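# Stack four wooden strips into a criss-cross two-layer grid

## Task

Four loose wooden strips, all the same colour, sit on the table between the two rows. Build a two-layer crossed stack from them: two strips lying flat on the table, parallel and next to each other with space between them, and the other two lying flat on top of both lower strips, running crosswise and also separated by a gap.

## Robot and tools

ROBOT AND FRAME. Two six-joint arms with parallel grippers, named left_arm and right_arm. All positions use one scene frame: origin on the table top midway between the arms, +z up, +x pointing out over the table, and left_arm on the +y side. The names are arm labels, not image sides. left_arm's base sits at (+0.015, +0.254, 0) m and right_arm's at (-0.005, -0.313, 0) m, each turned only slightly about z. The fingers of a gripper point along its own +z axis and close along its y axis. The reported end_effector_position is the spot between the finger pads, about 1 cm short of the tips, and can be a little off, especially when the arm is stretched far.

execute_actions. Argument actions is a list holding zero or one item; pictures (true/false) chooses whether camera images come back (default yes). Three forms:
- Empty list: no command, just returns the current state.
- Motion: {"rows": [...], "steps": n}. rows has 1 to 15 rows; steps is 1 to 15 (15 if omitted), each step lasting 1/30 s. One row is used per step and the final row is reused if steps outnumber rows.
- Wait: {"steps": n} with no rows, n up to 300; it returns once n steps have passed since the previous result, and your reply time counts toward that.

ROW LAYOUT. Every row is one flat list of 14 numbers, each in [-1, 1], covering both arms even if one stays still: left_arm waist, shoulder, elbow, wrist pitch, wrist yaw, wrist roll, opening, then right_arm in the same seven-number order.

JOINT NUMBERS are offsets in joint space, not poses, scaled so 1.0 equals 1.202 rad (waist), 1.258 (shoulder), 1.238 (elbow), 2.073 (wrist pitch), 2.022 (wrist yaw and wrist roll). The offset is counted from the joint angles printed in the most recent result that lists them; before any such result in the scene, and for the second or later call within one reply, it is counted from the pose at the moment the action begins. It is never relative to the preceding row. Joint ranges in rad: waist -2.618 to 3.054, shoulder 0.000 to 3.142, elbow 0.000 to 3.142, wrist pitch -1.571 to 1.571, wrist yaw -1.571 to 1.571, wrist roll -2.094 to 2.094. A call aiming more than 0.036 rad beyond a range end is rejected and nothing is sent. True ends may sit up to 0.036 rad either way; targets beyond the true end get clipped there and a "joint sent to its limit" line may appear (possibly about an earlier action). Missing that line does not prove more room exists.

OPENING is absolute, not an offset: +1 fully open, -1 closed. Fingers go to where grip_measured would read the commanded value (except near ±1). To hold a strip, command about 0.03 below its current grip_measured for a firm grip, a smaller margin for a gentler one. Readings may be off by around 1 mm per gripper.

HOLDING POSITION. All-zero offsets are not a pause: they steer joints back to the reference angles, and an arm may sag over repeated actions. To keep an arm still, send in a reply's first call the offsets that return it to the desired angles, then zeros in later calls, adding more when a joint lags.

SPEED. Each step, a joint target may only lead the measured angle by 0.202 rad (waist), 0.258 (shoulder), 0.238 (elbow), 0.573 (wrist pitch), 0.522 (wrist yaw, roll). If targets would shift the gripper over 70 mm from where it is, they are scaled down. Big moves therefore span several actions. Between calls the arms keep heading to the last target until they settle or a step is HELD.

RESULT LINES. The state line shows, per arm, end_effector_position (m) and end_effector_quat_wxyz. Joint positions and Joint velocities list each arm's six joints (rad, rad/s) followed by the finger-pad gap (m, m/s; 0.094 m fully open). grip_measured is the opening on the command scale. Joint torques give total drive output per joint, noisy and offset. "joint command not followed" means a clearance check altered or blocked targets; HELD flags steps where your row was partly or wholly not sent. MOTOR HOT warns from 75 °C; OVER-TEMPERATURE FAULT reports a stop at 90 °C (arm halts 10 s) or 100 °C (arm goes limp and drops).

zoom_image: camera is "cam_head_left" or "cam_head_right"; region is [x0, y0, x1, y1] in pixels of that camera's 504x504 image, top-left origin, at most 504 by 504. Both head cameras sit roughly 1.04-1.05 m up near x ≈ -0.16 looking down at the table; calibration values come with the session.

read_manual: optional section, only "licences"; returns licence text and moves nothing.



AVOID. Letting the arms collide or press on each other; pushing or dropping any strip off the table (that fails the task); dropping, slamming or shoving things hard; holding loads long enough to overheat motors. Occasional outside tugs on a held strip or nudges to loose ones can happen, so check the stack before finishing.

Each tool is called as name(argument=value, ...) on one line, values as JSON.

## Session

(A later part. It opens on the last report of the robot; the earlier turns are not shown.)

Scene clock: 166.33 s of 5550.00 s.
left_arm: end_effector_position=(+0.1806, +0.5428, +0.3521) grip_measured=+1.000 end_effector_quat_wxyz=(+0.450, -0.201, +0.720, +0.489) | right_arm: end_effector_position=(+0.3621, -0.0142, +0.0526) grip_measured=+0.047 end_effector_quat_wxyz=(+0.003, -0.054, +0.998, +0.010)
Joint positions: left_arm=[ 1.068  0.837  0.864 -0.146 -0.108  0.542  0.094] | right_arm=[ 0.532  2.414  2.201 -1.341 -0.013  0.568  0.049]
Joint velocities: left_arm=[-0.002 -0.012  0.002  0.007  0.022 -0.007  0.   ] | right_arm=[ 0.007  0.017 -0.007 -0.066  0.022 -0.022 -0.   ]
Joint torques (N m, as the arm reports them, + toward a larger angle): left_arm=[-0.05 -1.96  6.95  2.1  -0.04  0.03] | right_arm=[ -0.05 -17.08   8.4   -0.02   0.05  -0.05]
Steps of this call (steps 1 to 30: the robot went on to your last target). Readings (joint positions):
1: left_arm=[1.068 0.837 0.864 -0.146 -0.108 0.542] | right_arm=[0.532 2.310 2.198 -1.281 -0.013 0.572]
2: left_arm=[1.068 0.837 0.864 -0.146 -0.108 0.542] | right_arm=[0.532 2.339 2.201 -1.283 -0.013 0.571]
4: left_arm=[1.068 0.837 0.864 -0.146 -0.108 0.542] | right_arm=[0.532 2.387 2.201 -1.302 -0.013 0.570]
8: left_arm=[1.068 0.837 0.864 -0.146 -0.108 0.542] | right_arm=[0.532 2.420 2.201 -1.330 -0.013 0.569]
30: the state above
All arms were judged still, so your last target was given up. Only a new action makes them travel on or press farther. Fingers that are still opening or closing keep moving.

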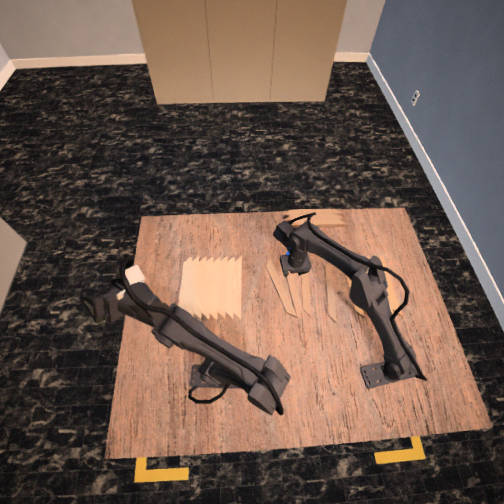

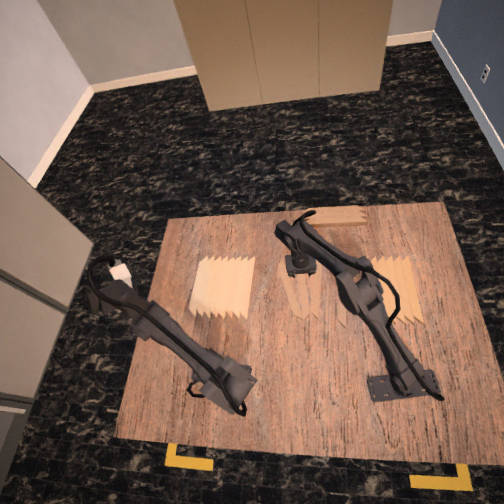

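execute_actions(actions=[{"rows":[[0,0,0,0,0,0,1,0,0.004,-0.025,0.012,0,0,0.02],[0,0,0,0,0,0,1,0,0.004,-0.025,0.012,0,0,0.02],[0,0,0,0,0,0,1,0,0.004,-0.025,0.012,0,0,0.02],[0,0,0,0,0,0,1,0,0.008,-0.05,0.028,0,0,0.02],[0,0,0,0,0,0,1,0,0.008,-0.05,0.028,0,0,0.02],[0,0,0,0,0,0,1,0,0.008,-0.05,0.028,0,0,0.02],[0,0,0,0,0,0,1,0,0.012,-0.072,0.042,0,0,0.02]],"steps":15}])

zoom_image(camera="cam_head_left", region=[250, 220, 350, 320])

zoom_image(camera="cam_head_right", region=[260, 220, 360, 320])

Scene clock: 175.90 s of 5550.00 s.
left_arm: end_effector_position=(+0.1806, +0.5428, +0.3521) grip_measured=+1.000 end_effector_quat_wxyz=(+0.450, -0.201, +0.720, +0.489) | right_arm: end_effector_position=(+0.3596, -0.0162, +0.0313) grip_measured=+0.023 end_effector_quat_wxyz=(-0.002, -0.054, +0.999, +0.006)
Joint positions: left_arm=[ 1.068  0.837  0.864 -0.146 -0.108  0.542  0.094] | right_arm=[ 0.532  2.417  2.122 -1.273 -0.013  0.568  0.048]
Joint velocities: left_arm=[-0.007 -0.002  0.007 -0.022 -0.051 -0.051  0.   ] | right_arm=[ 0.012  0.002  0.017  0.11   0.037  0.051 -0.   ]
Joint torques (N m, as the arm reports them, + toward a larger angle): left_arm=[-0.03 -1.96  6.96  2.1  -0.04  0.03] | right_arm=[ -0.07 -14.57   6.45   0.1    0.01  -0.01]
Steps of this call (steps 1 to 90: nothing new was sent; then 6.07 s passed at rest; steps 91 to 105: all 15 steps of this action). Readings (joint positions):
91: left_arm=[1.068 0.837 0.864 -0.146 -0.108 0.542] | right_arm=[0.532 2.414 2.198 -1.338 -0.013 0.568]
92: left_arm=[1.068 0.837 0.864 -0.146 -0.108 0.542] | right_arm=[0.532 2.414 2.195 -1.335 -0.013 0.568]
94: left_arm=[1.068 0.837 0.864 -0.146 -0.108 0.542] | right_arm=[0.532 2.414 2.181 -1.325 -0.013 0.568]
98: left_arm=[1.068 0.837 0.864 -0.146 -0.108 0.542] | right_arm=[0.532 2.414 2.140 -1.297 -0.013 0.568]
105: the state above

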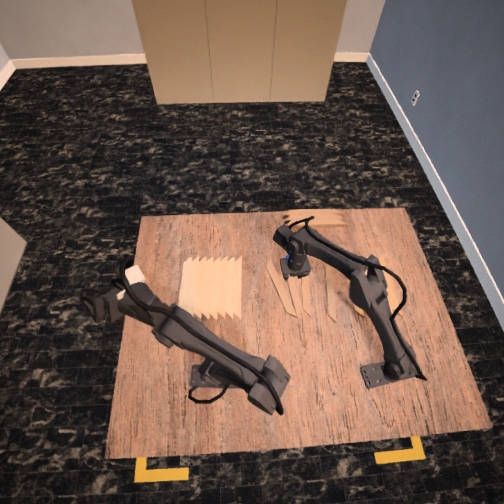

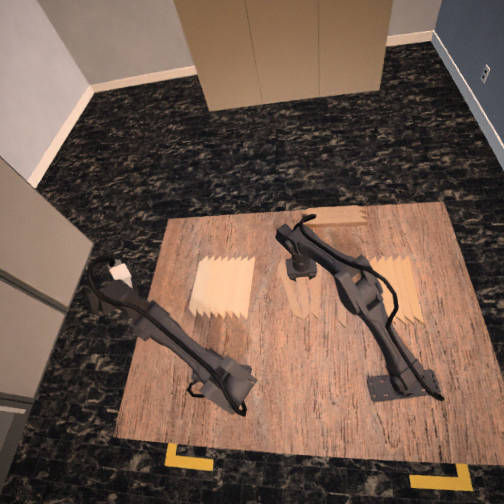

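Region (250, 220, 350, 320) of cam_head_left's 504x504 image, scaled by 5.040, with more detail than that image has.

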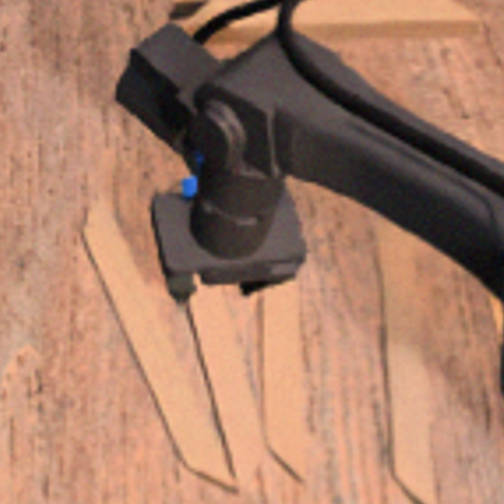

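Region (260, 220, 360, 320) of cam_head_right's 504x504 image, scaled by 5.040, with more detail than that image has.

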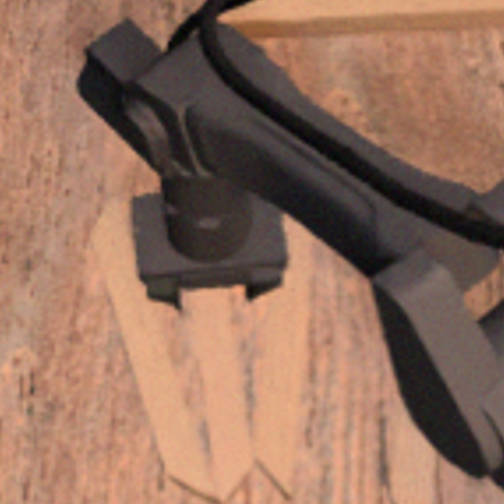

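Fine. Down.

execute_actions(actions=[{"rows":[[0,0,0,0,0,0,1,0,0.004,-0.025,0.012,0,0,0.02],[0,0,0,0,0,0,1,0,0.004,-0.025,0.012,0,0,0.02],[0,0,0,0,0,0,1,0,0.004,-0.025,0.012,0,0,0.02],[0,0,0,0,0,0,1,0,0.008,-0.054,0.03,0,0,0.02]],"steps":15}], pictures=false)

Scene clock: 180.60 s of 5550.00 s.
left_arm: end_effector_position=(+0.1806, +0.5428, +0.3521) grip_measured=+1.000 end_effector_quat_wxyz=(+0.450, -0.201, +0.720, +0.489) | right_arm: end_effector_position=(+0.3572, -0.0182, +0.0174) grip_measured=+0.023 end_effector_quat_wxyz=(-0.006, -0.054, +0.999, +0.004)
Joint positions: left_arm=[ 1.068  0.837  0.864 -0.146 -0.108  0.542  0.094] | right_arm=[ 0.532  2.417  2.067 -1.225 -0.013  0.568  0.048]
Joint velocities: left_arm=[ 0.012  0.007 -0.027 -0.037 -0.066 -0.037  0.   ] | right_arm=[-0.002  0.002 -0.002  0.11  -0.051 -0.007 -0.   ]
Joint torques (N m, as the arm reports them, + toward a larger angle): left_arm=[-0.04 -1.96  6.96  2.1  -0.04  0.03] | right_arm=[  0.   -14.7    6.37   0.12   0.01   0.03]
Steps of this call (steps 1 to 15: the robot went on to your last target; steps 16 to 90: nothing new was sent; then 1.20 s passed at rest; steps 91 to 105: all 15 steps of this action). Readings (joint positions):
91: left_arm=[1.068 0.837 0.864 -0.146 -0.108 0.542] | right_arm=[0.532 2.417 2.119 -1.262 -0.013 0.568]
92: left_arm=[1.068 0.837 0.864 -0.146 -0.108 0.542] | right_arm=[0.532 2.417 2.116 -1.260 -0.013 0.568]
94: left_arm=[1.068 0.837 0.864 -0.146 -0.108 0.542] | right_arm=[0.532 2.417 2.101 -1.251 -0.013 0.568]
98: left_arm=[1.068 0.837 0.864 -0.146 -0.108 0.542] | right_arm=[0.532 2.417 2.067 -1.235 -0.013 0.568]
105: the state above

execute_actions(actions=[{"rows":[[0,0,0,0,0,0,1,0,0,0,0.004,0,0,-0.1],[0,0,0,0,0,0,1,0,0,0,0.004,0,0,-0.2],[0,0,0,0,0,0,1,0,0,0,0.004,0,0,-0.3],[0,0,0,0,0,0,1,0,0,0,0.004,0,0,-0.35],[0,0,0,0,0,0,1,0,0,0,0.004,0,0,-0.4],[0,0,0,0,0,0,1,0,0,0,0.004,0,0,-0.44],[0,0,0,0,0,0,1,0,0,0,0.004,0,0,-0.48]],"steps":12}], pictures=false)

execute_actions(actions=[{"rows":[[0,0,0,0,0,0,1,0,0,0.04,-0.025,0,0,-0.48],[0,0,0,0,0,0,1,0,0,0.04,-0.025,0,0,-0.48],[0,0,0,0,0,0,1,0,0,0.04,-0.025,0,0,-0.48],[0,0,0,0,0,0,1,0,0,0.08,-0.05,0,0,-0.48],[0,0,0,0,0,0,1,0,0,0.08,-0.05,0,0,-0.48],[0,0,0,0,0,0,1,0,0,0.08,-0.05,0,0,-0.48],[0,0,0,0,0,0,1,0,0,0.13,-0.075,0,0,-0.48]],"steps":15}])

zoom_image(camera="cam_head_left", region=[250, 230, 380, 360])

Scene clock: 192.57 s of 5550.00 s.
left_arm: end_effector_position=(+0.1806, +0.5428, +0.3521) grip_measured=+1.000 end_effector_quat_wxyz=(+0.450, -0.201, +0.720, +0.489) | right_arm: end_effector_position=(+0.3575, -0.0178, +0.0174) grip_measured=-0.447 end_effector_quat_wxyz=(-0.005, -0.054, +0.999, +0.005)
Joint positions: left_arm=[ 1.068  0.837  0.864 -0.146 -0.108  0.542  0.094] | right_arm=[ 0.532  2.417  2.067 -1.223 -0.013  0.568  0.026]
Joint velocities: left_arm=[ 0.007  0.002 -0.007 -0.022  0.037  0.051  0.   ] | right_arm=[-0.012 -0.002  0.017 -0.022 -0.081 -0.051 -0.001]
Joint torques (N m, as the arm reports them, + toward a larger angle): left_arm=[-0.04 -1.96  6.96  2.1  -0.04  0.03] | right_arm=[ -0.02 -15.55   7.39   0.1    0.03   0.01]
Steps of this call (steps 1 to 15: the robot went on to your last target; steps 16 to 90: nothing new was sent; then 8.57 s passed at rest; steps 91 to 102: all 12 steps of this action). Readings (joint positions):
91: left_arm=[1.068 0.837 0.864 -0.146 -0.108 0.542] | right_arm=[0.532 2.417 2.067 -1.224 -0.013 0.568]
92: left_arm=[1.068 0.837 0.864 -0.146 -0.108 0.542] | right_arm=[0.532 2.417 2.067 -1.224 -0.013 0.568]
94: left_arm=[1.068 0.837 0.864 -0.146 -0.108 0.542] | right_arm=[0.532 2.417 2.067 -1.223 -0.013 0.568]
98: left_arm=[1.068 0.837 0.864 -0.146 -0.108 0.542] | right_arm=[0.532 2.417 2.067 -1.223 -0.013 0.568]
102: the state above

Scene clock: 193.07 s of 5550.00 s.
left_arm: end_effector_position=(+0.1806, +0.5428, +0.3521) grip_measured=+1.000 end_effector_quat_wxyz=(+0.450, -0.201, +0.720, +0.489) | right_arm: end_effector_position=(+0.3625, -0.0137, +0.0525) grip_measured=-0.447 end_effector_quat_wxyz=(+0.002, -0.054, +0.998, +0.010)
Joint positions: left_arm=[ 1.068  0.837  0.864 -0.146 -0.108  0.542  0.094] | right_arm=[ 0.532  2.421  2.214 -1.349 -0.013  0.568  0.026]
Joint velocities: left_arm=[-0.002  0.012 -0.002  0.051 -0.037  0.007  0.   ] | right_arm=[-0.002  0.012  0.007 -0.168  0.022 -0.095 -0.001]
Joint torques (N m, as the arm reports them, + toward a larger angle): left_arm=[-0.04 -1.98  6.96  2.1  -0.04  0.03] | right_arm=[  0.06 -15.87   8.78   0.     0.02   0.01]
Steps of this call (steps 1 to 15: all 15 steps of this action). Readings (joint positions):
1: left_arm=[1.068 0.837 0.864 -0.146 -0.108 0.542] | right_arm=[0.532 2.417 2.072 -1.230 -0.013 0.568]
2: left_arm=[1.068 0.837 0.864 -0.146 -0.108 0.542] | right_arm=[0.532 2.417 2.077 -1.236 -0.013 0.568]
4: left_arm=[1.068 0.837 0.864 -0.146 -0.108 0.542] | right_arm=[0.532 2.418 2.100 -1.257 -0.013 0.568]
8: left_arm=[1.068 0.837 0.864 -0.146 -0.108 0.542] | right_arm=[0.532 2.421 2.172 -1.310 -0.013 0.568]
15: the state above

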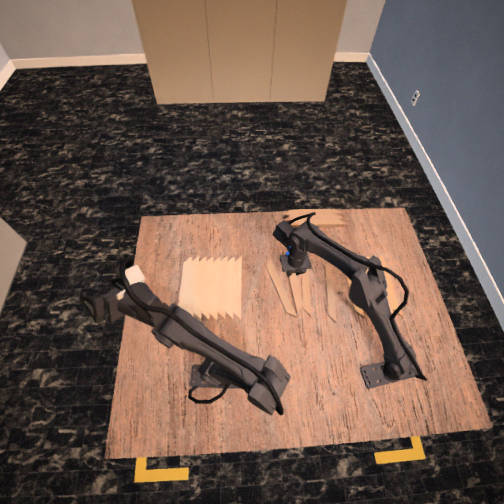

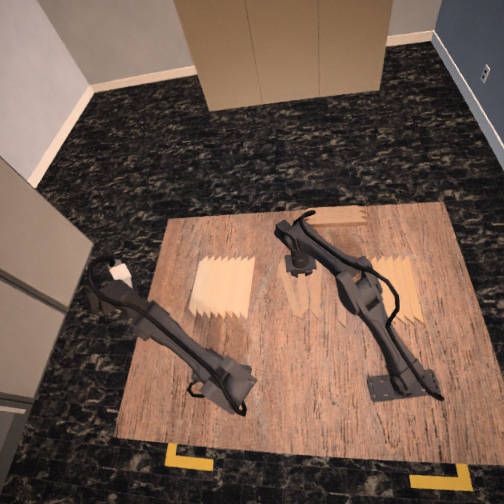

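Region (250, 230, 380, 360) of cam_head_left's 504x504 image, scaled by 3.877, with more detail than that image has.

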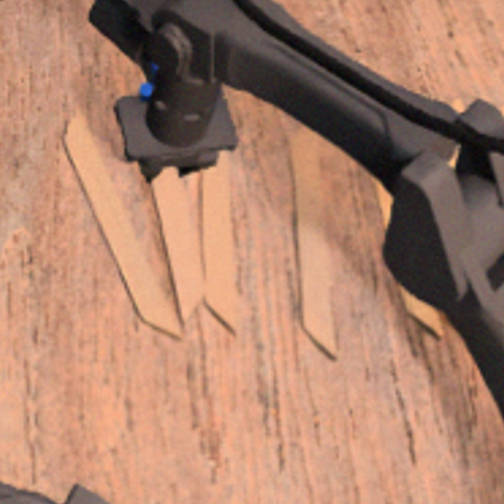

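execute_actions(actions=[{"rows":[[0,0,0,0,0,0,1,-0.01,-0.01,0,0,0,-0.08,-0.48],[0,0,0,0,0,0,1,-0.02,-0.02,0,0,0,-0.14,-0.48],[0,0,0,0,0,0,1,-0.03,-0.03,-0.01,0,0,-0.2,-0.48],[0,0,0,0,0,0,1,-0.04,-0.04,-0.02,0,0,-0.25,-0.48],[0,0,0,0,0,0,1,-0.05,-0.048,-0.03,0,0,-0.3,-0.48],[0,0,0,0,0,0,1,-0.06,-0.048,-0.04,0,0,-0.35,-0.48],[0,0,0,0,0,0,1,-0.07,-0.048,-0.05,0.012,0,-0.4,-0.48],[0,0,0,0,0,0,1,-0.08,-0.048,-0.06,0.012,0,-0.45,-0.48],[0,0,0,0,0,0,1,-0.09,-0.048,-0.07,0.012,0,-0.5,-0.48],[0,0,0,0,0,0,1,-0.1,-0.048,-0.07,0.012,0,-0.55,-0.48],[0,0,0,0,0,0,1,-0.11,-0.048,-0.07,0.012,0,-0.6,-0.48],[0,0,0,0,0,0,1,-0.124,-0.048,-0.07,0.012,0,-0.65,-0.48],[0,0,0,0,0,0,1,-0.124,-0.048,-0.07,0.012,0,-0.7,-0.48],[0,0,0,0,0,0,1,-0.124,-0.048,-0.07,0.012,0,-0.749,-0.48]],"steps":15}], pictures=false)

execute_actions(actions=[{"steps":30}])

zoom_image(camera="cam_head_left", region=[250, 230, 380, 360])

zoom_image(camera="cam_head_right", region=[260, 230, 390, 360])

Scene clock: 211.73 s of 5550.00 s.
left_arm: end_effector_position=(+0.1806, +0.5428, +0.3521) grip_measured=+1.000 end_effector_quat_wxyz=(+0.450, -0.201, +0.720, +0.489) | right_arm: end_effector_position=(+0.3932, -0.0800, +0.0528) grip_measured=-0.447 end_effector_quat_wxyz=(-0.002, -0.540, +0.842, +0.006)
Joint positions: left_arm=[ 1.068  0.837  0.864 -0.146 -0.108  0.542  0.094] | right_arm=[ 0.378  2.378  2.138 -1.336 -0.011 -0.617  0.026]
Joint velocities: left_arm=[ 0.012 -0.017 -0.012  0.037 -0.022 -0.095  0.   ] | right_arm=[-0.217  0.002 -0.012 -0.051  0.081 -2.205  0.001]
Joint torques (N m, as the arm reports them, + toward a larger angle): left_arm=[-0.04 -1.97  6.96  2.1  -0.03  0.04] | right_arm=[  1.3  -16.7    6.37   0.12  -0.11  -0.01]
Steps of this call (steps 1 to 30: the robot went on to your last target; steps 31 to 90: nothing new was sent; then 15.17 s passed at rest; steps 91 to 105: all 15 steps of this action). Readings (joint positions):
91: left_arm=[1.068 0.837 0.864 -0.146 -0.108 0.542] | right_arm=[0.531 2.421 2.214 -1.364 -0.013 0.542]
92: left_arm=[1.068 0.837 0.864 -0.146 -0.108 0.542] | right_arm=[0.530 2.421 2.214 -1.363 -0.014 0.496]
94: left_arm=[1.068 0.837 0.864 -0.146 -0.108 0.542] | right_arm=[0.522 2.417 2.210 -1.359 -0.015 0.364]
98: left_arm=[1.068 0.837 0.864 -0.146 -0.108 0.542] | right_arm=[0.477 2.388 2.172 -1.348 -0.016 0.033]
105: the state above

Scene clock: 212.73 s of 5550.00 s.
left_arm: end_effector_position=(+0.1806, +0.5428, +0.3521) grip_measured=+1.000 end_effector_quat_wxyz=(+0.450, -0.201, +0.720, +0.489) | right_arm: end_effector_position=(+0.3952, -0.0808, +0.0527) grip_measured=-0.447 end_effector_quat_wxyz=(+0.001, -0.667, +0.745, +0.004)
Joint positions: left_arm=[ 1.068  0.837  0.864 -0.146 -0.108  0.542  0.094] | right_arm=[ 0.376  2.378  2.138 -1.331 -0.008 -0.939  0.026]
Joint velocities: left_arm=[ 0.012  0.002 -0.017 -0.051 -0.022 -0.022  0.   ] | right_arm=[-0.012 -0.017 -0.017 -0.051  0.051  0.022 -0.001]
Joint torques (N m, as the arm reports them, + toward a larger angle): left_arm=[-0.04 -1.97  6.95  2.1  -0.04  0.03] | right_arm=[  0.45 -16.66   6.52   0.12  -0.04  -0.03]
Steps of this call (steps 1 to 30: the robot went on to your last target). Readings (joint positions):
1: left_arm=[1.068 0.837 0.864 -0.146 -0.108 0.542] | right_arm=[0.373 2.378 2.138 -1.336 -0.009 -0.682]
2: left_arm=[1.068 0.837 0.864 -0.146 -0.108 0.542] | right_arm=[0.371 2.378 2.138 -1.335 -0.008 -0.734]
4: left_arm=[1.068 0.837 0.864 -0.146 -0.108 0.542] | right_arm=[0.372 2.378 2.138 -1.334 -0.008 -0.809]
8: left_arm=[1.068 0.837 0.864 -0.146 -0.108 0.542] | right_arm=[0.376 2.378 2.138 -1.332 -0.008 -0.887]
30: the state above

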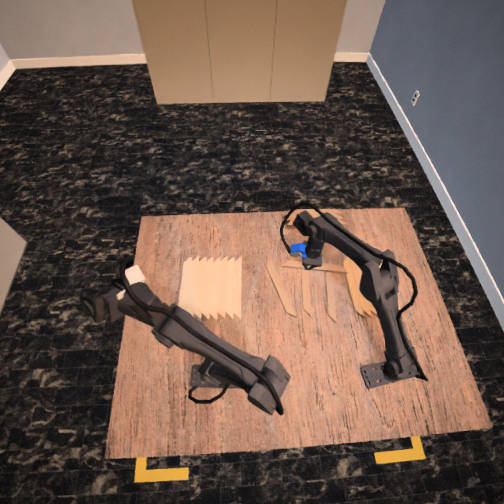

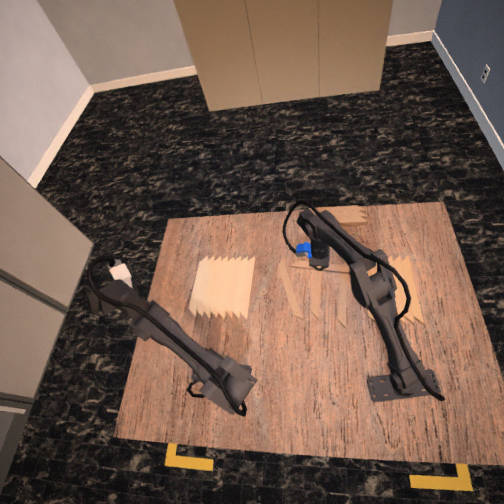

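Region (250, 230, 380, 360) of cam_head_left's 504x504 image, scaled by 3.877, with more detail than that image has.

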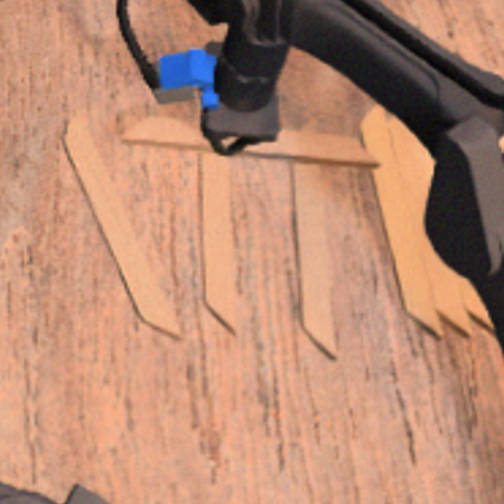

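Region (260, 230, 390, 360) of cam_head_right's 504x504 image, scaled by 3.877, with more detail than that image has.

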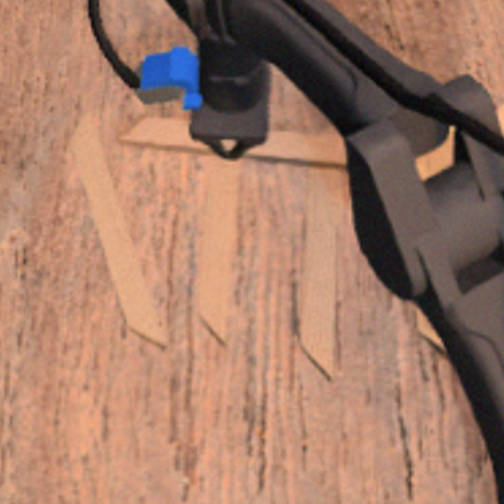

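execute_actions(actions=[{"rows":[[0,0,0,0,0,0,1,0.014,0,0,0,0,0,-0.48],[0,0,0,0,0,0,1,0.014,0,0,0,0,0,-0.48],[0,0,0,0,0,0,1,0.028,0,0,0,0,0,-0.48],[0,0,0,0,0,0,1,0.028,0,0,0,0,0,-0.48],[0,0,0,0,0,0,1,0.028,0.003,-0.02,0.012,0,0,-0.48],[0,0,0,0,0,0,1,0.028,0.003,-0.02,0.012,0,0,-0.48],[0,0,0,0,0,0,1,0.028,0.003,-0.02,0.012,0,0,-0.48],[0,0,0,0,0,0,1,0.028,0.006,-0.04,0.026,0,0,-0.48],[0,0,0,0,0,0,1,0.028,0.006,-0.04,0.026,0,0,-0.48],[0,0,0,0,0,0,1,0.028,0.006,-0.04,0.026,0,0,-0.48],[0,0,0,0,0,0,1,0.028,0.01,-0.058,0.038,0,0,-0.48]],"steps":15}])

zoom_image(camera="cam_head_left", region=[250, 230, 380, 360])

Scene clock: 224.73 s of 5550.00 s.
left_arm: end_effector_position=(+0.1806, +0.5428, +0.3521) grip_measured=+1.000 end_effector_quat_wxyz=(+0.450, -0.201, +0.720, +0.489) | right_arm: end_effector_position=(+0.3860, -0.0694, +0.0372) grip_measured=-0.447 end_effector_quat_wxyz=(-0.003, -0.679, +0.734, +0.003)
Joint positions: left_arm=[ 1.068  0.837  0.864 -0.146 -0.108  0.542  0.094] | right_arm=[ 0.408  2.378  2.076 -1.275 -0.006 -0.94   0.026]
Joint velocities: left_arm=[-0.032  0.002  0.007 -0.022 -0.007 -0.022  0.   ] | right_arm=[-0.012 -0.012 -0.046  0.051 -0.022  0.007  0.   ]
Joint torques (N m, as the arm reports them, + toward a larger angle): left_arm=[-0.05 -1.96  6.96  2.1  -0.03  0.03] | right_arm=[  0.17 -14.12   6.86   0.17   0.     0.03]
Steps of this call (steps 1 to 15: the robot went on to your last target; steps 16 to 90: nothing new was sent; then 8.50 s passed at rest; steps 91 to 105: all 15 steps of this action). Readings (joint positions):
91: left_arm=[1.068 0.837 0.864 -0.146 -0.108 0.542] | right_arm=[0.376 2.378 2.138 -1.331 -0.008 -0.940]
92: left_arm=[1.068 0.837 0.864 -0.146 -0.108 0.542] | right_arm=[0.378 2.378 2.138 -1.331 -0.007 -0.940]
94: left_arm=[1.068 0.837 0.864 -0.146 -0.108 0.542] | right_arm=[0.384 2.378 2.138 -1.331 -0.006 -0.940]
98: left_arm=[1.068 0.837 0.864 -0.146 -0.108 0.542] | right_arm=[0.403 2.378 2.123 -1.314 -0.006 -0.940]
105: the state above

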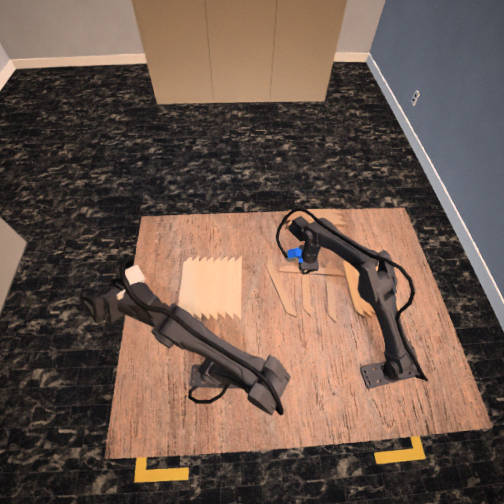

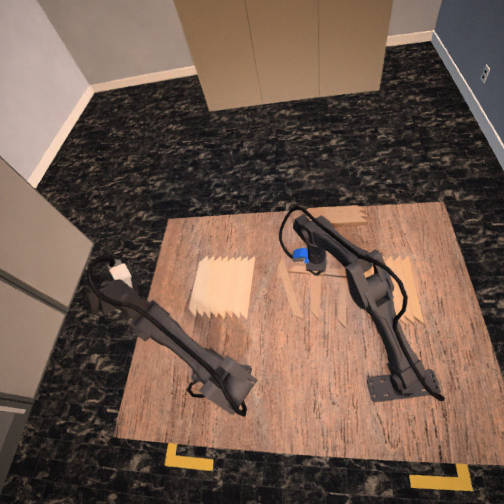

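Region (250, 230, 380, 360) of cam_head_left's 504x504 image, scaled by 3.877, with more detail than that image has.

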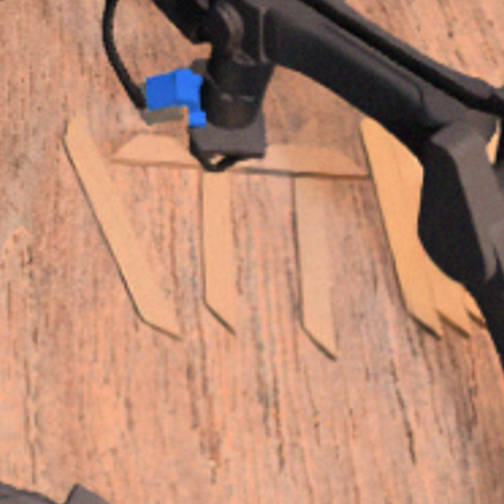

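Clear on both ends. Lower.

execute_actions(actions=[{"rows":[[0,0,0,0,0,0,1,0,0.004,-0.02,0.01,0,0,-0.48],[0,0,0,0,0,0,1,0,0.004,-0.02,0.01,0,0,-0.48],[0,0,0,0,0,0,1,0,0.004,-0.02,0.01,0,0,-0.48],[0,0,0,0,0,0,1,0,0.008,-0.038,0.022,0,0,-0.48]],"steps":15}], pictures=false)

Scene clock: 228.40 s of 5550.00 s.
left_arm: end_effector_position=(+0.1806, +0.5428, +0.3521) grip_measured=+1.000 end_effector_quat_wxyz=(+0.450, -0.201, +0.720, +0.489) | right_arm: end_effector_position=(+0.3867, -0.0701, +0.0300) grip_measured=-0.447 end_effector_quat_wxyz=(-0.002, -0.679, +0.734, +0.001)
Joint positions: left_arm=[ 1.068  0.837  0.864 -0.146 -0.108  0.542  0.094] | right_arm=[ 0.408  2.378  2.047 -1.244 -0.    -0.94   0.026]
Joint velocities: left_arm=[ 0.022 -0.002  0.007  0.007 -0.081 -0.022  0.   ] | right_arm=[-0.002 -0.002 -0.027 -0.037  0.051 -0.095  0.001]
Joint torques (N m, as the arm reports them, + toward a larger angle): left_arm=[-0.04 -1.97  6.96  2.1  -0.03  0.04] | right_arm=[ -0.03 -14.59   5.87   0.16  -0.05   0.06]
Steps of this call (steps 1 to 30: the robot went on to your last target; steps 31 to 90: nothing new was sent; then 0.17 s passed at rest; steps 91 to 105: all 15 steps of this action). Readings (joint positions):
91: left_arm=[1.068 0.837 0.864 -0.146 -0.108 0.542] | right_arm=[0.408 2.378 2.074 -1.258 -0.006 -0.940]
92: left_arm=[1.068 0.837 0.864 -0.146 -0.108 0.542] | right_arm=[0.408 2.378 2.072 -1.258 -0.006 -0.940]
94: left_arm=[1.068 0.837 0.864 -0.146 -0.108 0.542] | right_arm=[0.408 2.378 2.062 -1.254 -0.006 -0.940]
98: left_arm=[1.068 0.837 0.864 -0.146 -0.108 0.542] | right_arm=[0.408 2.378 2.047 -1.245 -0.002 -0.940]
105: the state above

execute_actions(actions=[{"rows":[[0,0,0,0,0,0,1,0,0,0,0,0,0,-0.46],[0,0,0,0,0,0,1,0,0,0,0,0,0,-0.43],[0,0,0,0,0,0,1,0,0,0,0,0,0,-0.38],[0,0,0,0,0,0,1,0,0,0,0,0,0,-0.25],[0,0,0,0,0,0,1,0,0,0,0,0,0,-0.1],[0,0,0,0,0,0,1,0,0,0,0,0,0,0.1],[0,0,0,0,0,0,1,0,0,0,0,0,0,0.1],[0,0,0,0,0,0,1,0,0,0,0,0,0,0.1],[0,0,0,0,0,0,1,0,0,0.05,-0.03,0,0,0.1],[0,0,0,0,0,0,1,0,0,0.05,-0.03,0,0,0.1],[0,0,0,0,0,0,1,0,0,0.1,-0.06,0,0,0.1],[0,0,0,0,0,0,1,0,0,0.1,-0.06,0,0,0.1],[0,0,0,0,0,0,1,0,0,0.15,-0.085,0,0,0.1]],"steps":15}], pictures=false)

execute_actions(actions=[{"steps":10}], pictures=false)

Scene clock: 248.27 s of 5550.00 s.
left_arm: end_effector_position=(+0.1806, +0.5428, +0.3521) grip_measured=+1.000 end_effector_quat_wxyz=(+0.450, -0.201, +0.720, +0.489) | right_arm: end_effector_position=(+0.3957, -0.0646, +0.0655) grip_measured=+0.097 end_effector_quat_wxyz=(+0.016, -0.679, +0.734, -0.003)
Joint positions: left_arm=[ 1.068  0.837  0.864 -0.146 -0.108  0.542  0.094] | right_arm=[ 0.408  2.382  2.195 -1.35  -0.    -0.94   0.052]
Joint velocities: left_arm=[-0.012 -0.007 -0.002  0.037 -0.11  -0.007  0.   ] | right_arm=[-0.007 -0.085  0.613 -0.271 -0.022  0.022 -0.   ]
Joint torques (N m, as the arm reports them, + toward a larger angle): left_arm=[-0.04 -1.97  6.95  2.1  -0.04  0.03] | right_arm=[  0.1  -15.3    7.55  -0.16   0.03   0.02]
Steps of this call (steps 1 to 15: the robot went on to your last target; steps 16 to 90: nothing new was sent; then 16.37 s passed at rest; steps 91 to 105: all 15 steps of this action). Readings (joint positions):
91: left_arm=[1.068 0.837 0.864 -0.146 -0.108 0.542] | right_arm=[0.408 2.378 2.047 -1.244 -0.000 -0.940]
92: left_arm=[1.068 0.837 0.864 -0.146 -0.108 0.542] | right_arm=[0.408 2.378 2.047 -1.244 -0.000 -0.940]
94: left_arm=[1.068 0.837 0.864 -0.146 -0.108 0.542] | right_arm=[0.408 2.378 2.047 -1.244 -0.000 -0.940]
98: left_arm=[1.068 0.837 0.864 -0.146 -0.108 0.542] | right_arm=[0.408 2.378 2.047 -1.249 -0.002 -0.940]
105: the state above

Scene clock: 248.60 s of 5550.00 s.
left_arm: end_effector_position=(+0.1806, +0.5428, +0.3521) grip_measured=+1.000 end_effector_quat_wxyz=(+0.450, -0.201, +0.720, +0.489) | right_arm: end_effector_position=(+0.3917, -0.0670, +0.0764) grip_measured=+0.097 end_effector_quat_wxyz=(+0.012, -0.679, +0.734, -0.002)
Joint positions: left_arm=[ 1.068  0.837  0.864 -0.146 -0.108  0.542  0.094] | right_arm=[ 0.408  2.374  2.224 -1.397 -0.    -0.94   0.052]
Joint velocities: left_arm=[-0.002 -0.017  0.007 -0.022 -0.037 -0.081  0.   ] | right_arm=[-0.012 -0.027 -0.032  0.037 -0.051 -0.051  0.   ]
Joint torques (N m, as the arm reports them, + toward a larger angle): left_arm=[-0.05 -1.97  6.98  2.1  -0.03  0.03] | right_arm=[ -0.05 -14.95   8.26   0.04   0.     0.  ]
Steps of this call (steps 1 to 10: the robot went on to your last target). Readings (joint positions):
1: left_arm=[1.068 0.837 0.864 -0.146 -0.108 0.542] | right_arm=[0.408 2.379 2.211 -1.356 -0.000 -0.940]
2: left_arm=[1.068 0.837 0.864 -0.146 -0.108 0.542] | right_arm=[0.408 2.376 2.219 -1.362 -0.000 -0.940]
4: left_arm=[1.068 0.837 0.864 -0.146 -0.108 0.542] | right_arm=[0.408 2.374 2.224 -1.373 -0.000 -0.940]
8: left_arm=[1.068 0.837 0.864 -0.146 -0.108 0.542] | right_arm=[0.408 2.374 2.224 -1.393 -0.000 -0.940]
10: the state above

Δ: q1 +.243, q2 +.054, q4 +.04, q6 +1.47.

execute_actions(actions=[{"rows":[[0,0,0,0,0,0,1,0.02,0,0,0,0,0.15,0.3],[0,0,0,0,0,0,1,0.04,0,0,0,0,0.25,0.3],[0,0,0,0,0,0,1,0.06,0,0,0,0,0.35,0.3],[0,0,0,0,0,0,1,0.08,0,0,0,0,0.45,0.3],[0,0,0,0,0,0,1,0.1,0,0,0,0,0.55,0.3],[0,0,0,0,0,0,1,0.12,0,0,0,0,0.65,0.3],[0,0,0,0,0,0,1,0.14,0,0,0,0,0.73,0.3],[0,0,0,0,0,0,1,0.16,0,0,0,0,0.73,0.3],[0,0,0,0,0,0,1,0.18,0,0,0.02,0,0.73,0.3],[0,0,0,0,0,0,1,0.19,0,0,0.02,0,0.73,0.3],[0,0,0,0,0,0,1,0.203,0.015,0,0.02,0,0.73,0.3],[0,0,0,0,0,0,1,0.203,0.03,0,0.02,0,0.73,0.3],[0,0,0,0,0,0,1,0.203,0.048,-0.01,0.02,0,0.73,0.3]],"steps":15}], pictures=false)

execute_actions(actions=[{"steps":25}])

zoom_image(camera="cam_head_left", region=[250, 230, 380, 360])

zoom_image(camera="cam_head_right", region=[260, 230, 390, 360])

Scene clock: 261.57 s of 5550.00 s.
left_arm: end_effector_position=(+0.1806, +0.5428, +0.3521) grip_measured=+1.000 end_effector_quat_wxyz=(+0.450, -0.201, +0.720, +0.489) | right_arm: end_effector_position=(+0.3134, +0.0367, +0.0685) grip_measured=+0.297 end_effector_quat_wxyz=(+0.012, -0.235, +0.972, +0.012)
Joint positions: left_arm=[ 1.068  0.837  0.864 -0.146 -0.108  0.542  0.094] | right_arm=[ 0.683  2.392  2.224 -1.37  -0.007  0.352  0.061]
Joint velocities: left_arm=[-0.007  0.002  0.007 -0.081 -0.051 -0.007  0.   ] | right_arm=[ 0.085  0.237  0.012  0.095 -0.066  1.209 -0.001]
Joint torques (N m, as the arm reports them, + toward a larger angle): left_arm=[-0.03 -1.96  6.95  2.1  -0.04  0.03] | right_arm=[ -3.12 -13.16   6.41   0.17   0.17   0.11]
Steps of this call (steps 1 to 30: the robot went on to your last target; steps 31 to 90: nothing new was sent; then 9.47 s passed at rest; steps 91 to 105: all 15 steps of this action). Readings (joint positions):
91: left_arm=[1.068 0.837 0.864 -0.146 -0.108 0.542] | right_arm=[0.409 2.374 2.224 -1.405 -0.000 -0.891]
92: left_arm=[1.068 0.837 0.864 -0.146 -0.108 0.542] | right_arm=[0.413 2.374 2.224 -1.405 0.001 -0.807]
94: left_arm=[1.068 0.837 0.864 -0.146 -0.108 0.542] | right_arm=[0.434 2.374 2.224 -1.405 0.006 -0.607]
98: left_arm=[1.068 0.837 0.864 -0.146 -0.108 0.542] | right_arm=[0.531 2.374 2.224 -1.403 0.009 -0.205]
105: the state above

Scene clock: 262.40 s of 5550.00 s.
left_arm: end_effector_position=(+0.1806, +0.5428, +0.3521) grip_measured=+1.000 end_effector_quat_wxyz=(+0.450, -0.201, +0.720, +0.489) | right_arm: end_effector_position=(+0.3229, +0.0261, +0.0526) grip_measured=+0.297 end_effector_quat_wxyz=(-0.001, -0.134, +0.991, +0.003)
Joint positions: left_arm=[ 1.068  0.837  0.864 -0.146 -0.108  0.542  0.094] | right_arm=[ 0.653  2.427  2.224 -1.366 -0.007  0.529  0.061]
Joint velocities: left_arm=[ 0.007  0.007 -0.012  0.051 -0.066  0.022  0.   ] | right_arm=[-0.027 -0.007 -0.012  0.022 -0.051  0.095 -0.001]
Joint torques (N m, as the arm reports them, + toward a larger angle): left_arm=[-0.04 -1.96  6.96  2.1  -0.04  0.02] | right_arm=[  0.05 -15.1    6.39   0.13   0.07   0.08]
Steps of this call (steps 1 to 25: the robot went on to your last target). Readings (joint positions):
1: left_arm=[1.068 0.837 0.864 -0.146 -0.108 0.542] | right_arm=[0.683 2.400 2.224 -1.368 -0.008 0.387]
2: left_arm=[1.068 0.837 0.864 -0.146 -0.108 0.542] | right_arm=[0.680 2.408 2.224 -1.368 -0.008 0.416]
4: left_arm=[1.068 0.837 0.864 -0.146 -0.108 0.542] | right_arm=[0.671 2.421 2.224 -1.368 -0.008 0.457]
8: left_arm=[1.068 0.837 0.864 -0.146 -0.108 0.542] | right_arm=[0.654 2.427 2.224 -1.368 -0.007 0.500]
25: the state above

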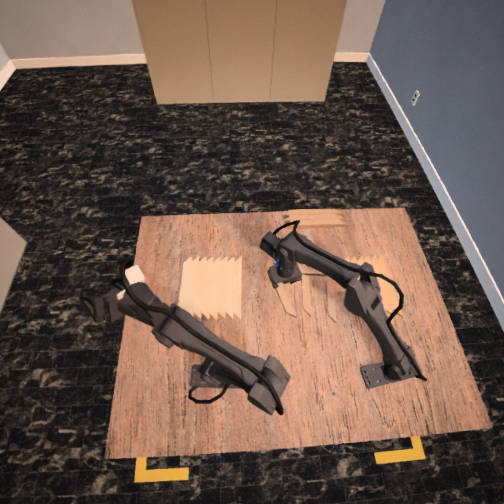

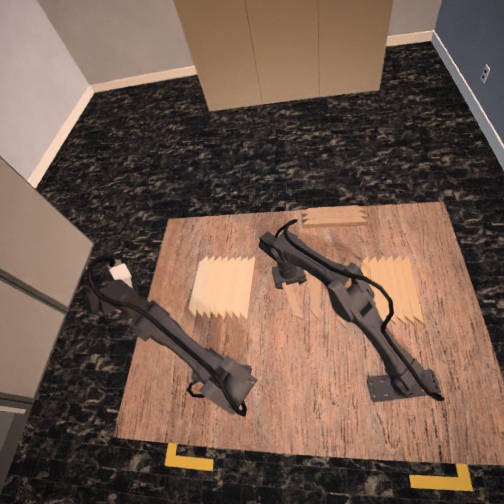

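Region (250, 230, 380, 360) of cam_head_left's 504x504 image, scaled by 3.877, with more detail than that image has.

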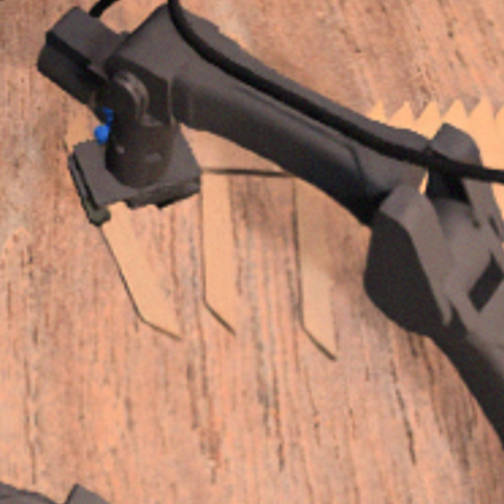

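Region (260, 230, 390, 360) of cam_head_right's 504x504 image, scaled by 3.877, with more detail than that image has.

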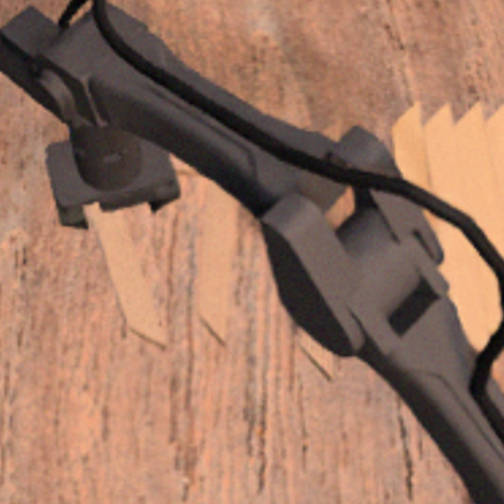

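execute_actions(actions=[{"rows":[[0,0,0,0,0,0,1,0.02,0,-0.01,0.005,0,0.005,0.4],[0,0,0,0,0,0,1,0.02,0,-0.02,0.01,0,0.005,0.4],[0,0,0,0,0,0,1,0.02,0.003,-0.03,0.018,0,0.005,0.4],[0,0,0,0,0,0,1,0.02,0.003,-0.04,0.025,0,0.005,0.4],[0,0,0,0,0,0,1,0.02,0.006,-0.05,0.032,0,0.005,0.4],[0,0,0,0,0,0,1,0.02,0.006,-0.06,0.04,0,0.005,0.4],[0,0,0,0,0,0,1,0.02,0.006,-0.07,0.046,0,0.005,0.4],[0,0,0,0,0,0,1,0.02,0.01,-0.08,0.053,0,0.005,0.4],[0,0,0,0,0,0,1,0.02,0.01,-0.09,0.06,0,0.005,0.4],[0,0,0,0,0,0,1,0.02,0.01,-0.1,0.066,0,0.005,0.4],[0,0,0,0,0,0,1,0.02,0.01,-0.11,0.07,0,0.005,0.4],[0,0,0,0,0,0,1,0.02,0.01,-0.12,0.074,0,0.005,0.4]],"steps":15}], pictures=false)

execute_actions(actions=[{"steps":10}], pictures=false)

Scene clock: 276.90 s of 5550.00 s.
left_arm: end_effector_position=(+0.1806, +0.5428, +0.3521) grip_measured=+1.000 end_effector_quat_wxyz=(+0.450, -0.201, +0.720, +0.489) | right_arm: end_effector_position=(+0.3122, +0.0283, +0.0182) grip_measured=+0.397 end_effector_quat_wxyz=(-0.009, -0.142, +0.990, -0.003)
Joint positions: left_arm=[ 1.068  0.837  0.864 -0.146 -0.108  0.542  0.094] | right_arm=[ 0.673  2.427  2.087 -1.248 -0.007  0.532  0.066]
Joint velocities: left_arm=[ 0.007 -0.002  0.007  0.022 -0.037 -0.081  0.   ] | right_arm=[-0.002  0.012 -0.1    0.037 -0.051 -0.066 -0.001]
Joint torques (N m, as the arm reports them, + toward a larger angle): left_arm=[-0.05 -1.96  6.96  2.1  -0.04  0.03] | right_arm=[  0.4  -14.59   6.96   0.21   0.     0.09]
Steps of this call (steps 1 to 15: the robot went on to your last target; steps 16 to 90: nothing new was sent; then 11.00 s passed at rest; steps 91 to 105: all 15 steps of this action). Readings (joint positions):
91: left_arm=[1.068 0.837 0.864 -0.146 -0.108 0.542] | right_arm=[0.654 2.427 2.224 -1.366 -0.007 0.530]
92: left_arm=[1.068 0.837 0.864 -0.146 -0.108 0.542] | right_arm=[0.656 2.427 2.222 -1.364 -0.007 0.530]
94: left_arm=[1.068 0.837 0.864 -0.146 -0.108 0.542] | right_arm=[0.662 2.427 2.210 -1.352 -0.007 0.531]
98: left_arm=[1.068 0.837 0.864 -0.146 -0.108 0.542] | right_arm=[0.672 2.427 2.160 -1.312 -0.007 0.532]
105: the state above

Scene clock: 277.23 s of 5550.00 s.
left_arm: end_effector_position=(+0.1806, +0.5428, +0.3521) grip_measured=+1.000 end_effector_quat_wxyz=(+0.450, -0.201, +0.720, +0.489) | right_arm: end_effector_position=(+0.3158, +0.0322, +0.0178) grip_measured=+0.397 end_effector_quat_wxyz=(-0.000, -0.142, +0.990, +0.004)
Joint positions: left_arm=[ 1.068  0.837  0.864 -0.146 -0.108  0.542  0.094] | right_arm=[ 0.673  2.427  2.086 -1.225 -0.007  0.532  0.066]
Joint velocities: left_arm=[ 0.017  0.007 -0.012  0.007 -0.066  0.022  0.   ] | right_arm=[-0.012  0.002 -0.007  0.022 -0.022 -0.037 -0.   ]
Joint torques (N m, as the arm reports them, + toward a larger angle): left_arm=[-0.05 -1.97  6.95  2.1  -0.04  0.03] | right_arm=[  0.44 -14.64   6.49   0.12   0.01   0.05]
Steps of this call (steps 1 to 10: the robot went on to your last target). Readings (joint positions):
1: left_arm=[1.068 0.837 0.864 -0.146 -0.108 0.542] | right_arm=[0.673 2.427 2.086 -1.245 -0.007 0.532]
2: left_arm=[1.068 0.837 0.864 -0.146 -0.108 0.542] | right_arm=[0.673 2.427 2.086 -1.242 -0.007 0.532]
4: left_arm=[1.068 0.837 0.864 -0.146 -0.108 0.542] | right_arm=[0.673 2.427 2.086 -1.234 -0.007 0.532]
8: left_arm=[1.068 0.837 0.864 -0.146 -0.108 0.542] | right_arm=[0.673 2.427 2.086 -1.227 -0.007 0.532]
10: the state above

Close, small slide away, lift.

execute_actions(actions=[{"rows":[[0,0,0,0,0,0,1,0,0,0,0,0,0,0.25],[0,0,0,0,0,0,1,0,0,0,0,0,0,0.1],[0,0,0,0,0,0,1,0,0,0,0,0,0,-0.05],[0,0,0,0,0,0,1,0,0,0,0,0,0,-0.15],[0,0,0,0,0,0,1,0,0,0,0,0,0,-0.25],[0,0,0,0,0,0,1,0,0,0,0,0,0,-0.33],[0,0,0,0,0,0,1,0,0,0,0,0,0,-0.4],[0,0,0,0,0,0,1,0,0,0,0,0,0,-0.44],[0,0,0,0,0,0,1,0,0,0,0,0,0,-0.48],[0,0,0,0,0,0,1,0,0,0,0,0,0,-0.48],[0,0,0,0,0,0,1,0,0,0,0,0,0,-0.48],[0,0,0,0,0,0,1,0.012,0,0,0,0,0,-0.48],[0,0,0,0,0,0,1,0.024,0,0,0,0,0,-0.48]],"steps":15}], pictures=false)

execute_actions(actions=[{"rows":[[0,0,0,0,0,0,1,0.015,0,0,0,0,0,-0.48],[0,0,0,0,0,0,1,0.015,0,0,0,0,0,-0.48],[0,0,0,0,0,0,1,0.015,0,0,0,0,0,-0.48],[0,0,0,0,0,0,1,0.015,-0.005,0.04,-0.03,0,0,-0.48],[0,0,0,0,0,0,1,0.015,-0.005,0.04,-0.03,0,0,-0.48],[0,0,0,0,0,0,1,0.015,-0.005,0.04,-0.03,0,0,-0.48],[0,0,0,0,0,0,1,0.015,-0.015,0.08,-0.055,0,0,-0.48],[0,0,0,0,0,0,1,0.015,-0.015,0.08,-0.055,0,0,-0.48],[0,0,0,0,0,0,1,0.015,-0.015,0.08,-0.055,0,0,-0.48],[0,0,0,0,0,0,1,0.015,-0.03,0.12,-0.085,0,0,-0.48]],"steps":15}], pictures=false)

execute_actions(actions=[{"steps":8}], pictures=false)

Scene clock: 299.30 s of 5550.00 s.
left_arm: end_effector_position=(+0.1806, +0.5428, +0.3521) grip_measured=+1.000 end_effector_quat_wxyz=(+0.450, -0.201, +0.720, +0.489) | right_arm: end_effector_position=(+0.3132, +0.0353, +0.0178) grip_measured=-0.441 end_effector_quat_wxyz=(+0.000, -0.146, +0.989, +0.005)
Joint positions: left_arm=[ 1.068  0.837  0.864 -0.146 -0.108  0.542  0.094] | right_arm=[ 0.681  2.427  2.086 -1.223 -0.007  0.532  0.026]
Joint velocities: left_arm=[ 0.012  0.012  0.007 -0.037 -0.081 -0.022  0.   ] | right_arm=[ 0.105  0.017 -0.002  0.007  0.022 -0.007 -0.001]
Joint torques (N m, as the arm reports them, + toward a larger angle): left_arm=[-0.05 -1.96  6.96  2.1  -0.04  0.03] | right_arm=[  0.99 -15.66   7.41   0.07   0.     0.03]
Steps of this call (steps 1 to 30: the robot went on to your last target; steps 31 to 90: nothing new was sent; then 18.57 s passed at rest; steps 91 to 105: all 15 steps of this action). Readings (joint positions):
91: left_arm=[1.068 0.837 0.864 -0.146 -0.108 0.542] | right_arm=[0.673 2.427 2.086 -1.223 -0.007 0.532]
92: left_arm=[1.068 0.837 0.864 -0.146 -0.108 0.542] | right_arm=[0.673 2.427 2.086 -1.223 -0.007 0.532]
94: left_arm=[1.068 0.837 0.864 -0.146 -0.108 0.542] | right_arm=[0.673 2.427 2.086 -1.223 -0.007 0.532]
98: left_arm=[1.068 0.837 0.864 -0.146 -0.108 0.542] | right_arm=[0.673 2.427 2.086 -1.223 -0.007 0.532]
105: the state above

Scene clock: 299.80 s of 5550.00 s.
left_arm: end_effector_position=(+0.1806, +0.5428, +0.3521) grip_measured=+1.000 end_effector_quat_wxyz=(+0.450, -0.201, +0.720, +0.489) | right_arm: end_effector_position=(+0.3096, +0.0414, +0.0607) grip_measured=-0.441 end_effector_quat_wxyz=(+0.008, -0.153, +0.988, +0.011)
Joint positions: left_arm=[ 1.068  0.837  0.864 -0.146 -0.108  0.542  0.094] | right_arm=[ 0.696  2.404  2.216 -1.355 -0.007  0.532  0.026]
Joint velocities: left_arm=[-0.017 -0.012 -0.012  0.037  0.007 -0.037  0.   ] | right_arm=[ 0.007 -0.1    0.095 -0.183  0.007  0.007 -0.   ]
Joint torques (N m, as the arm reports them, + toward a larger angle): left_arm=[-0.04 -1.95  6.95  2.1  -0.04  0.03] | right_arm=[  0.29 -15.94   8.47  -0.06   0.     0.02]
Steps of this call (steps 1 to 15: all 15 steps of this action). Readings (joint positions):
1: left_arm=[1.068 0.837 0.864 -0.146 -0.108 0.542] | right_arm=[0.685 2.427 2.086 -1.223 -0.007 0.532]
2: left_arm=[1.068 0.837 0.864 -0.146 -0.108 0.542] | right_arm=[0.689 2.427 2.086 -1.223 -0.007 0.532]
4: left_arm=[1.068 0.837 0.864 -0.146 -0.108 0.542] | right_arm=[0.694 2.427 2.091 -1.230 -0.007 0.532]
8: left_arm=[1.068 0.837 0.864 -0.146 -0.108 0.542] | right_arm=[0.696 2.427 2.132 -1.276 -0.007 0.532]
15: the state above

Scene clock: 300.07 s of 5550.00 s.
left_arm: end_effector_position=(+0.1806, +0.5428, +0.3521) grip_measured=+1.000 end_effector_quat_wxyz=(+0.450, -0.201, +0.720, +0.489) | right_arm: end_effector_position=(+0.3058, +0.0372, +0.0635) grip_measured=-0.441 end_effector_quat_wxyz=(+0.001, -0.153, +0.988, +0.005)
Joint positions: left_arm=[ 1.068  0.837  0.864 -0.146 -0.108  0.542  0.094] | right_arm=[ 0.696  2.399  2.218 -1.382 -0.007  0.532  0.026]
Joint velocities: left_arm=[-0.007 -0.002 -0.002 -0.022  0.022  0.022  0.   ] | right_arm=[-0.012  0.002 -0.007  0.007 -0.007  0.007 -0.   ]
Joint torques (N m, as the arm reports them, + toward a larger angle): left_arm=[-0.05 -1.95  6.95  2.1  -0.04  0.03] | right_arm=[  0.35 -16.16   8.81  -0.04   0.01   0.01]
Steps of this call (steps 1 to 8: the robot went on to your last target). Readings (joint positions):
1: left_arm=[1.068 0.837 0.864 -0.146 -0.108 0.542] | right_arm=[0.696 2.401 2.218 -1.360 -0.007 0.532]
2: left_arm=[1.068 0.837 0.864 -0.146 -0.108 0.542] | right_arm=[0.696 2.399 2.218 -1.365 -0.007 0.532]
4: left_arm=[1.068 0.837 0.864 -0.146 -0.108 0.542] | right_arm=[0.696 2.399 2.218 -1.373 -0.007 0.532]
8: the state above

execute_actions(actions=[{"rows":[[0,0,0,0,0,0,1,-0.01,-0.04,-0.03,0,0,-0.06,-0.48],[0,0,0,0,0,0,1,-0.02,-0.08,-0.06,0.01,0,-0.11,-0.48],[0,0,0,0,0,0,1,-0.03,-0.11,-0.1,0.02,0,-0.16,-0.48],[0,0,0,0,0,0,1,-0.045,-0.14,-0.14,0.03,0,-0.21,-0.48],[0,0,0,0,0,0,1,-0.06,-0.17,-0.18,0.04,0,-0.26,-0.48],[0,0,0,0,0,0,1,-0.07,-0.19,-0.22,0.05,0,-0.31,-0.48],[0,0,0,0,0,0,1,-0.08,-0.22,-0.26,0.06,0,-0.36,-0.48],[0,0,0,0,0,0,1,-0.09,-0.24,-0.3,0.07,0,-0.41,-0.48],[0,0,0,0,0,0,1,-0.1,-0.27,-0.34,0.08,0,-0.46,-0.48],[0,0,0,0,0,0,1,-0.11,-0.29,-0.39,0.095,0,-0.51,-0.48],[0,0,0,0,0,0,1,-0.125,-0.31,-0.43,0.11,0,-0.56,-0.48],[0,0,0,0,0,0,1,-0.135,-0.33,-0.48,0.12,0,-0.61,-0.48],[0,0,0,0,0,0,1,-0.145,-0.35,-0.52,0.134,0,-0.65,-0.48],[0,0,0,0,0,0,1,-0.155,-0.36,-0.56,0.134,0,-0.69,-0.48],[0,0,0,0,0,0,1,-0.163,-0.36,-0.585,0.134,0,-0.69,-0.48]],"steps":15}], pictures=false)

execute_actions(actions=[{"steps":30}])

zoom_image(camera="cam_head_left", region=[250, 230, 380, 360])

zoom_image(camera="cam_head_right", region=[260, 230, 390, 360])

Scene clock: 321.87 s of 5550.00 s.
left_arm: end_effector_position=(+0.1806, +0.5428, +0.3521) grip_measured=+1.000 end_effector_quat_wxyz=(+0.450, -0.201, +0.720, +0.489) | right_arm: end_effector_position=(+0.2914, -0.0799, +0.0812) grip_measured=-0.441 end_effector_quat_wxyz=(+0.015, -0.573, +0.819, +0.004)
Joint positions: left_arm=[ 1.068  0.837  0.864 -0.146 -0.108  0.542  0.094] | right_arm=[ 0.516  1.958  1.585 -1.167 -0.006 -0.56   0.026]
Joint velocities: left_arm=[ 0.002 -0.007 -0.002 -0.081 -0.095 -0.022  0.   ] | right_arm=[-0.31  -0.364 -1.238  0.3   -0.007 -1.985 -0.001]
Joint torques (N m, as the arm reports them, + toward a larger angle): left_arm=[-0.04 -1.97  6.96  2.1  -0.04  0.03] | right_arm=[  0.23 -10.91   6.41   0.28  -0.01  -0.04]
Steps of this call (steps 1 to 30: the robot went on to your last target; steps 31 to 90: nothing new was sent; then 18.30 s passed at rest; steps 91 to 105: all 15 steps of this action). Readings (joint positions):
91: left_arm=[1.068 0.837 0.864 -0.146 -0.108 0.542] | right_arm=[0.696 2.395 2.212 -1.383 -0.007 0.513]
92: left_arm=[1.068 0.837 0.864 -0.146 -0.108 0.542] | right_arm=[0.694 2.382 2.192 -1.374 -0.007 0.477]
94: left_arm=[1.068 0.837 0.864 -0.146 -0.108 0.542] | right_arm=[0.685 2.330 2.116 -1.352 -0.009 0.368]
98: left_arm=[1.068 0.837 0.864 -0.146 -0.108 0.542] | right_arm=[0.628 2.175 1.933 -1.304 -0.011 0.061]
105: the state above

Scene clock: 322.87 s of 5550.00 s.
left_arm: end_effector_position=(+0.1806, +0.5428, +0.3521) grip_measured=+1.000 end_effector_quat_wxyz=(+0.450, -0.201, +0.720, +0.489) | right_arm: end_effector_position=(+0.2851, -0.0939, +0.0593) grip_measured=-0.441 end_effector_quat_wxyz=(-0.002, -0.681, +0.732, +0.001)
Joint positions: left_arm=[ 1.068  0.837  0.864 -0.146 -0.108  0.542  0.094] | right_arm=[ 0.498  1.955  1.492 -1.113 -0.002 -0.855  0.026]
Joint velocities: left_arm=[-0.012 -0.002 -0.012 -0.022 -0.037  0.022  0.   ] | right_arm=[ 0.007 -0.012 -0.007 -0.007 -0.081 -0.066  0.002]
Joint torques (N m, as the arm reports them, + toward a larger angle): left_arm=[-0.06 -1.96  6.96  2.1  -0.03  0.02] | right_arm=[  0.12 -12.03   7.44   0.14  -0.04  -0.04]
Steps of this call (steps 1 to 30: the robot went on to your last target). Readings (joint positions):
1: left_arm=[1.068 0.837 0.864 -0.146 -0.108 0.542] | right_arm=[0.507 1.953 1.549 -1.163 -0.005 -0.620]
2: left_arm=[1.068 0.837 0.864 -0.146 -0.108 0.542] | right_arm=[0.501 1.952 1.524 -1.162 -0.004 -0.667]
4: left_arm=[1.068 0.837 0.864 -0.146 -0.108 0.542] | right_arm=[0.498 1.955 1.496 -1.156 -0.002 -0.735]
8: left_arm=[1.068 0.837 0.864 -0.146 -0.108 0.542] | right_arm=[0.498 1.955 1.492 -1.135 -0.002 -0.807]
30: the state above
All arms were judged still, so your last target was given up. Only a new action makes them travel on or press farther. Fingers that are still opening or closing keep moving.

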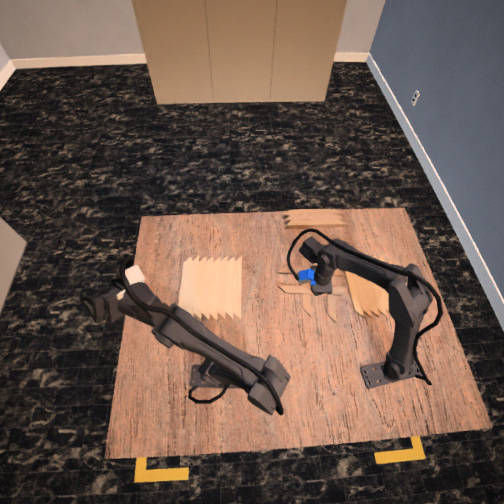

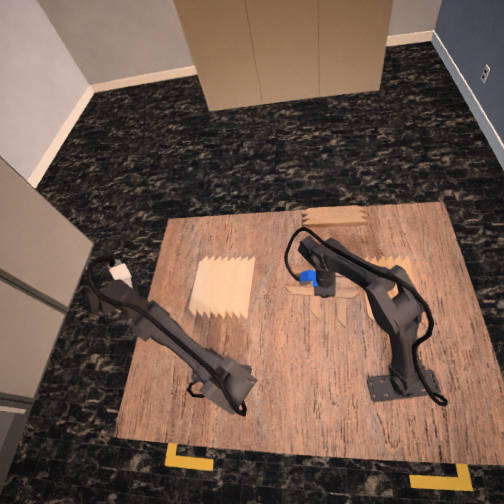

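Region (250, 230, 380, 360) of cam_head_left's 504x504 image, scaled by 3.877, with more detail than that image has.

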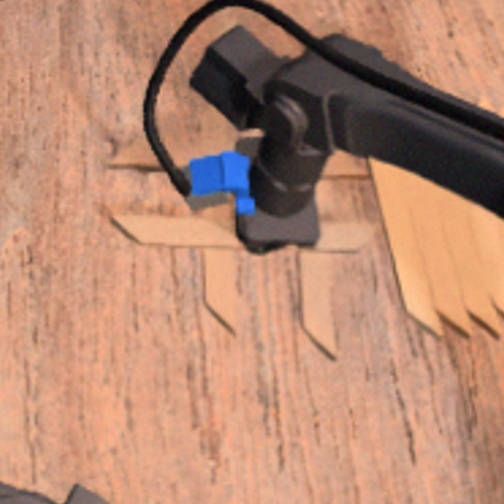

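Region (260, 230, 390, 360) of cam_head_right's 504x504 image, scaled by 3.877, with more detail than that image has.

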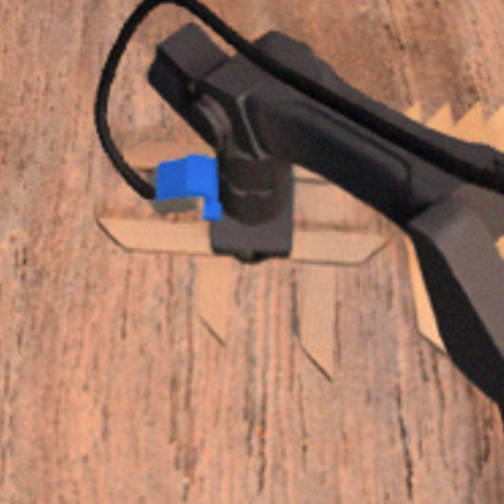

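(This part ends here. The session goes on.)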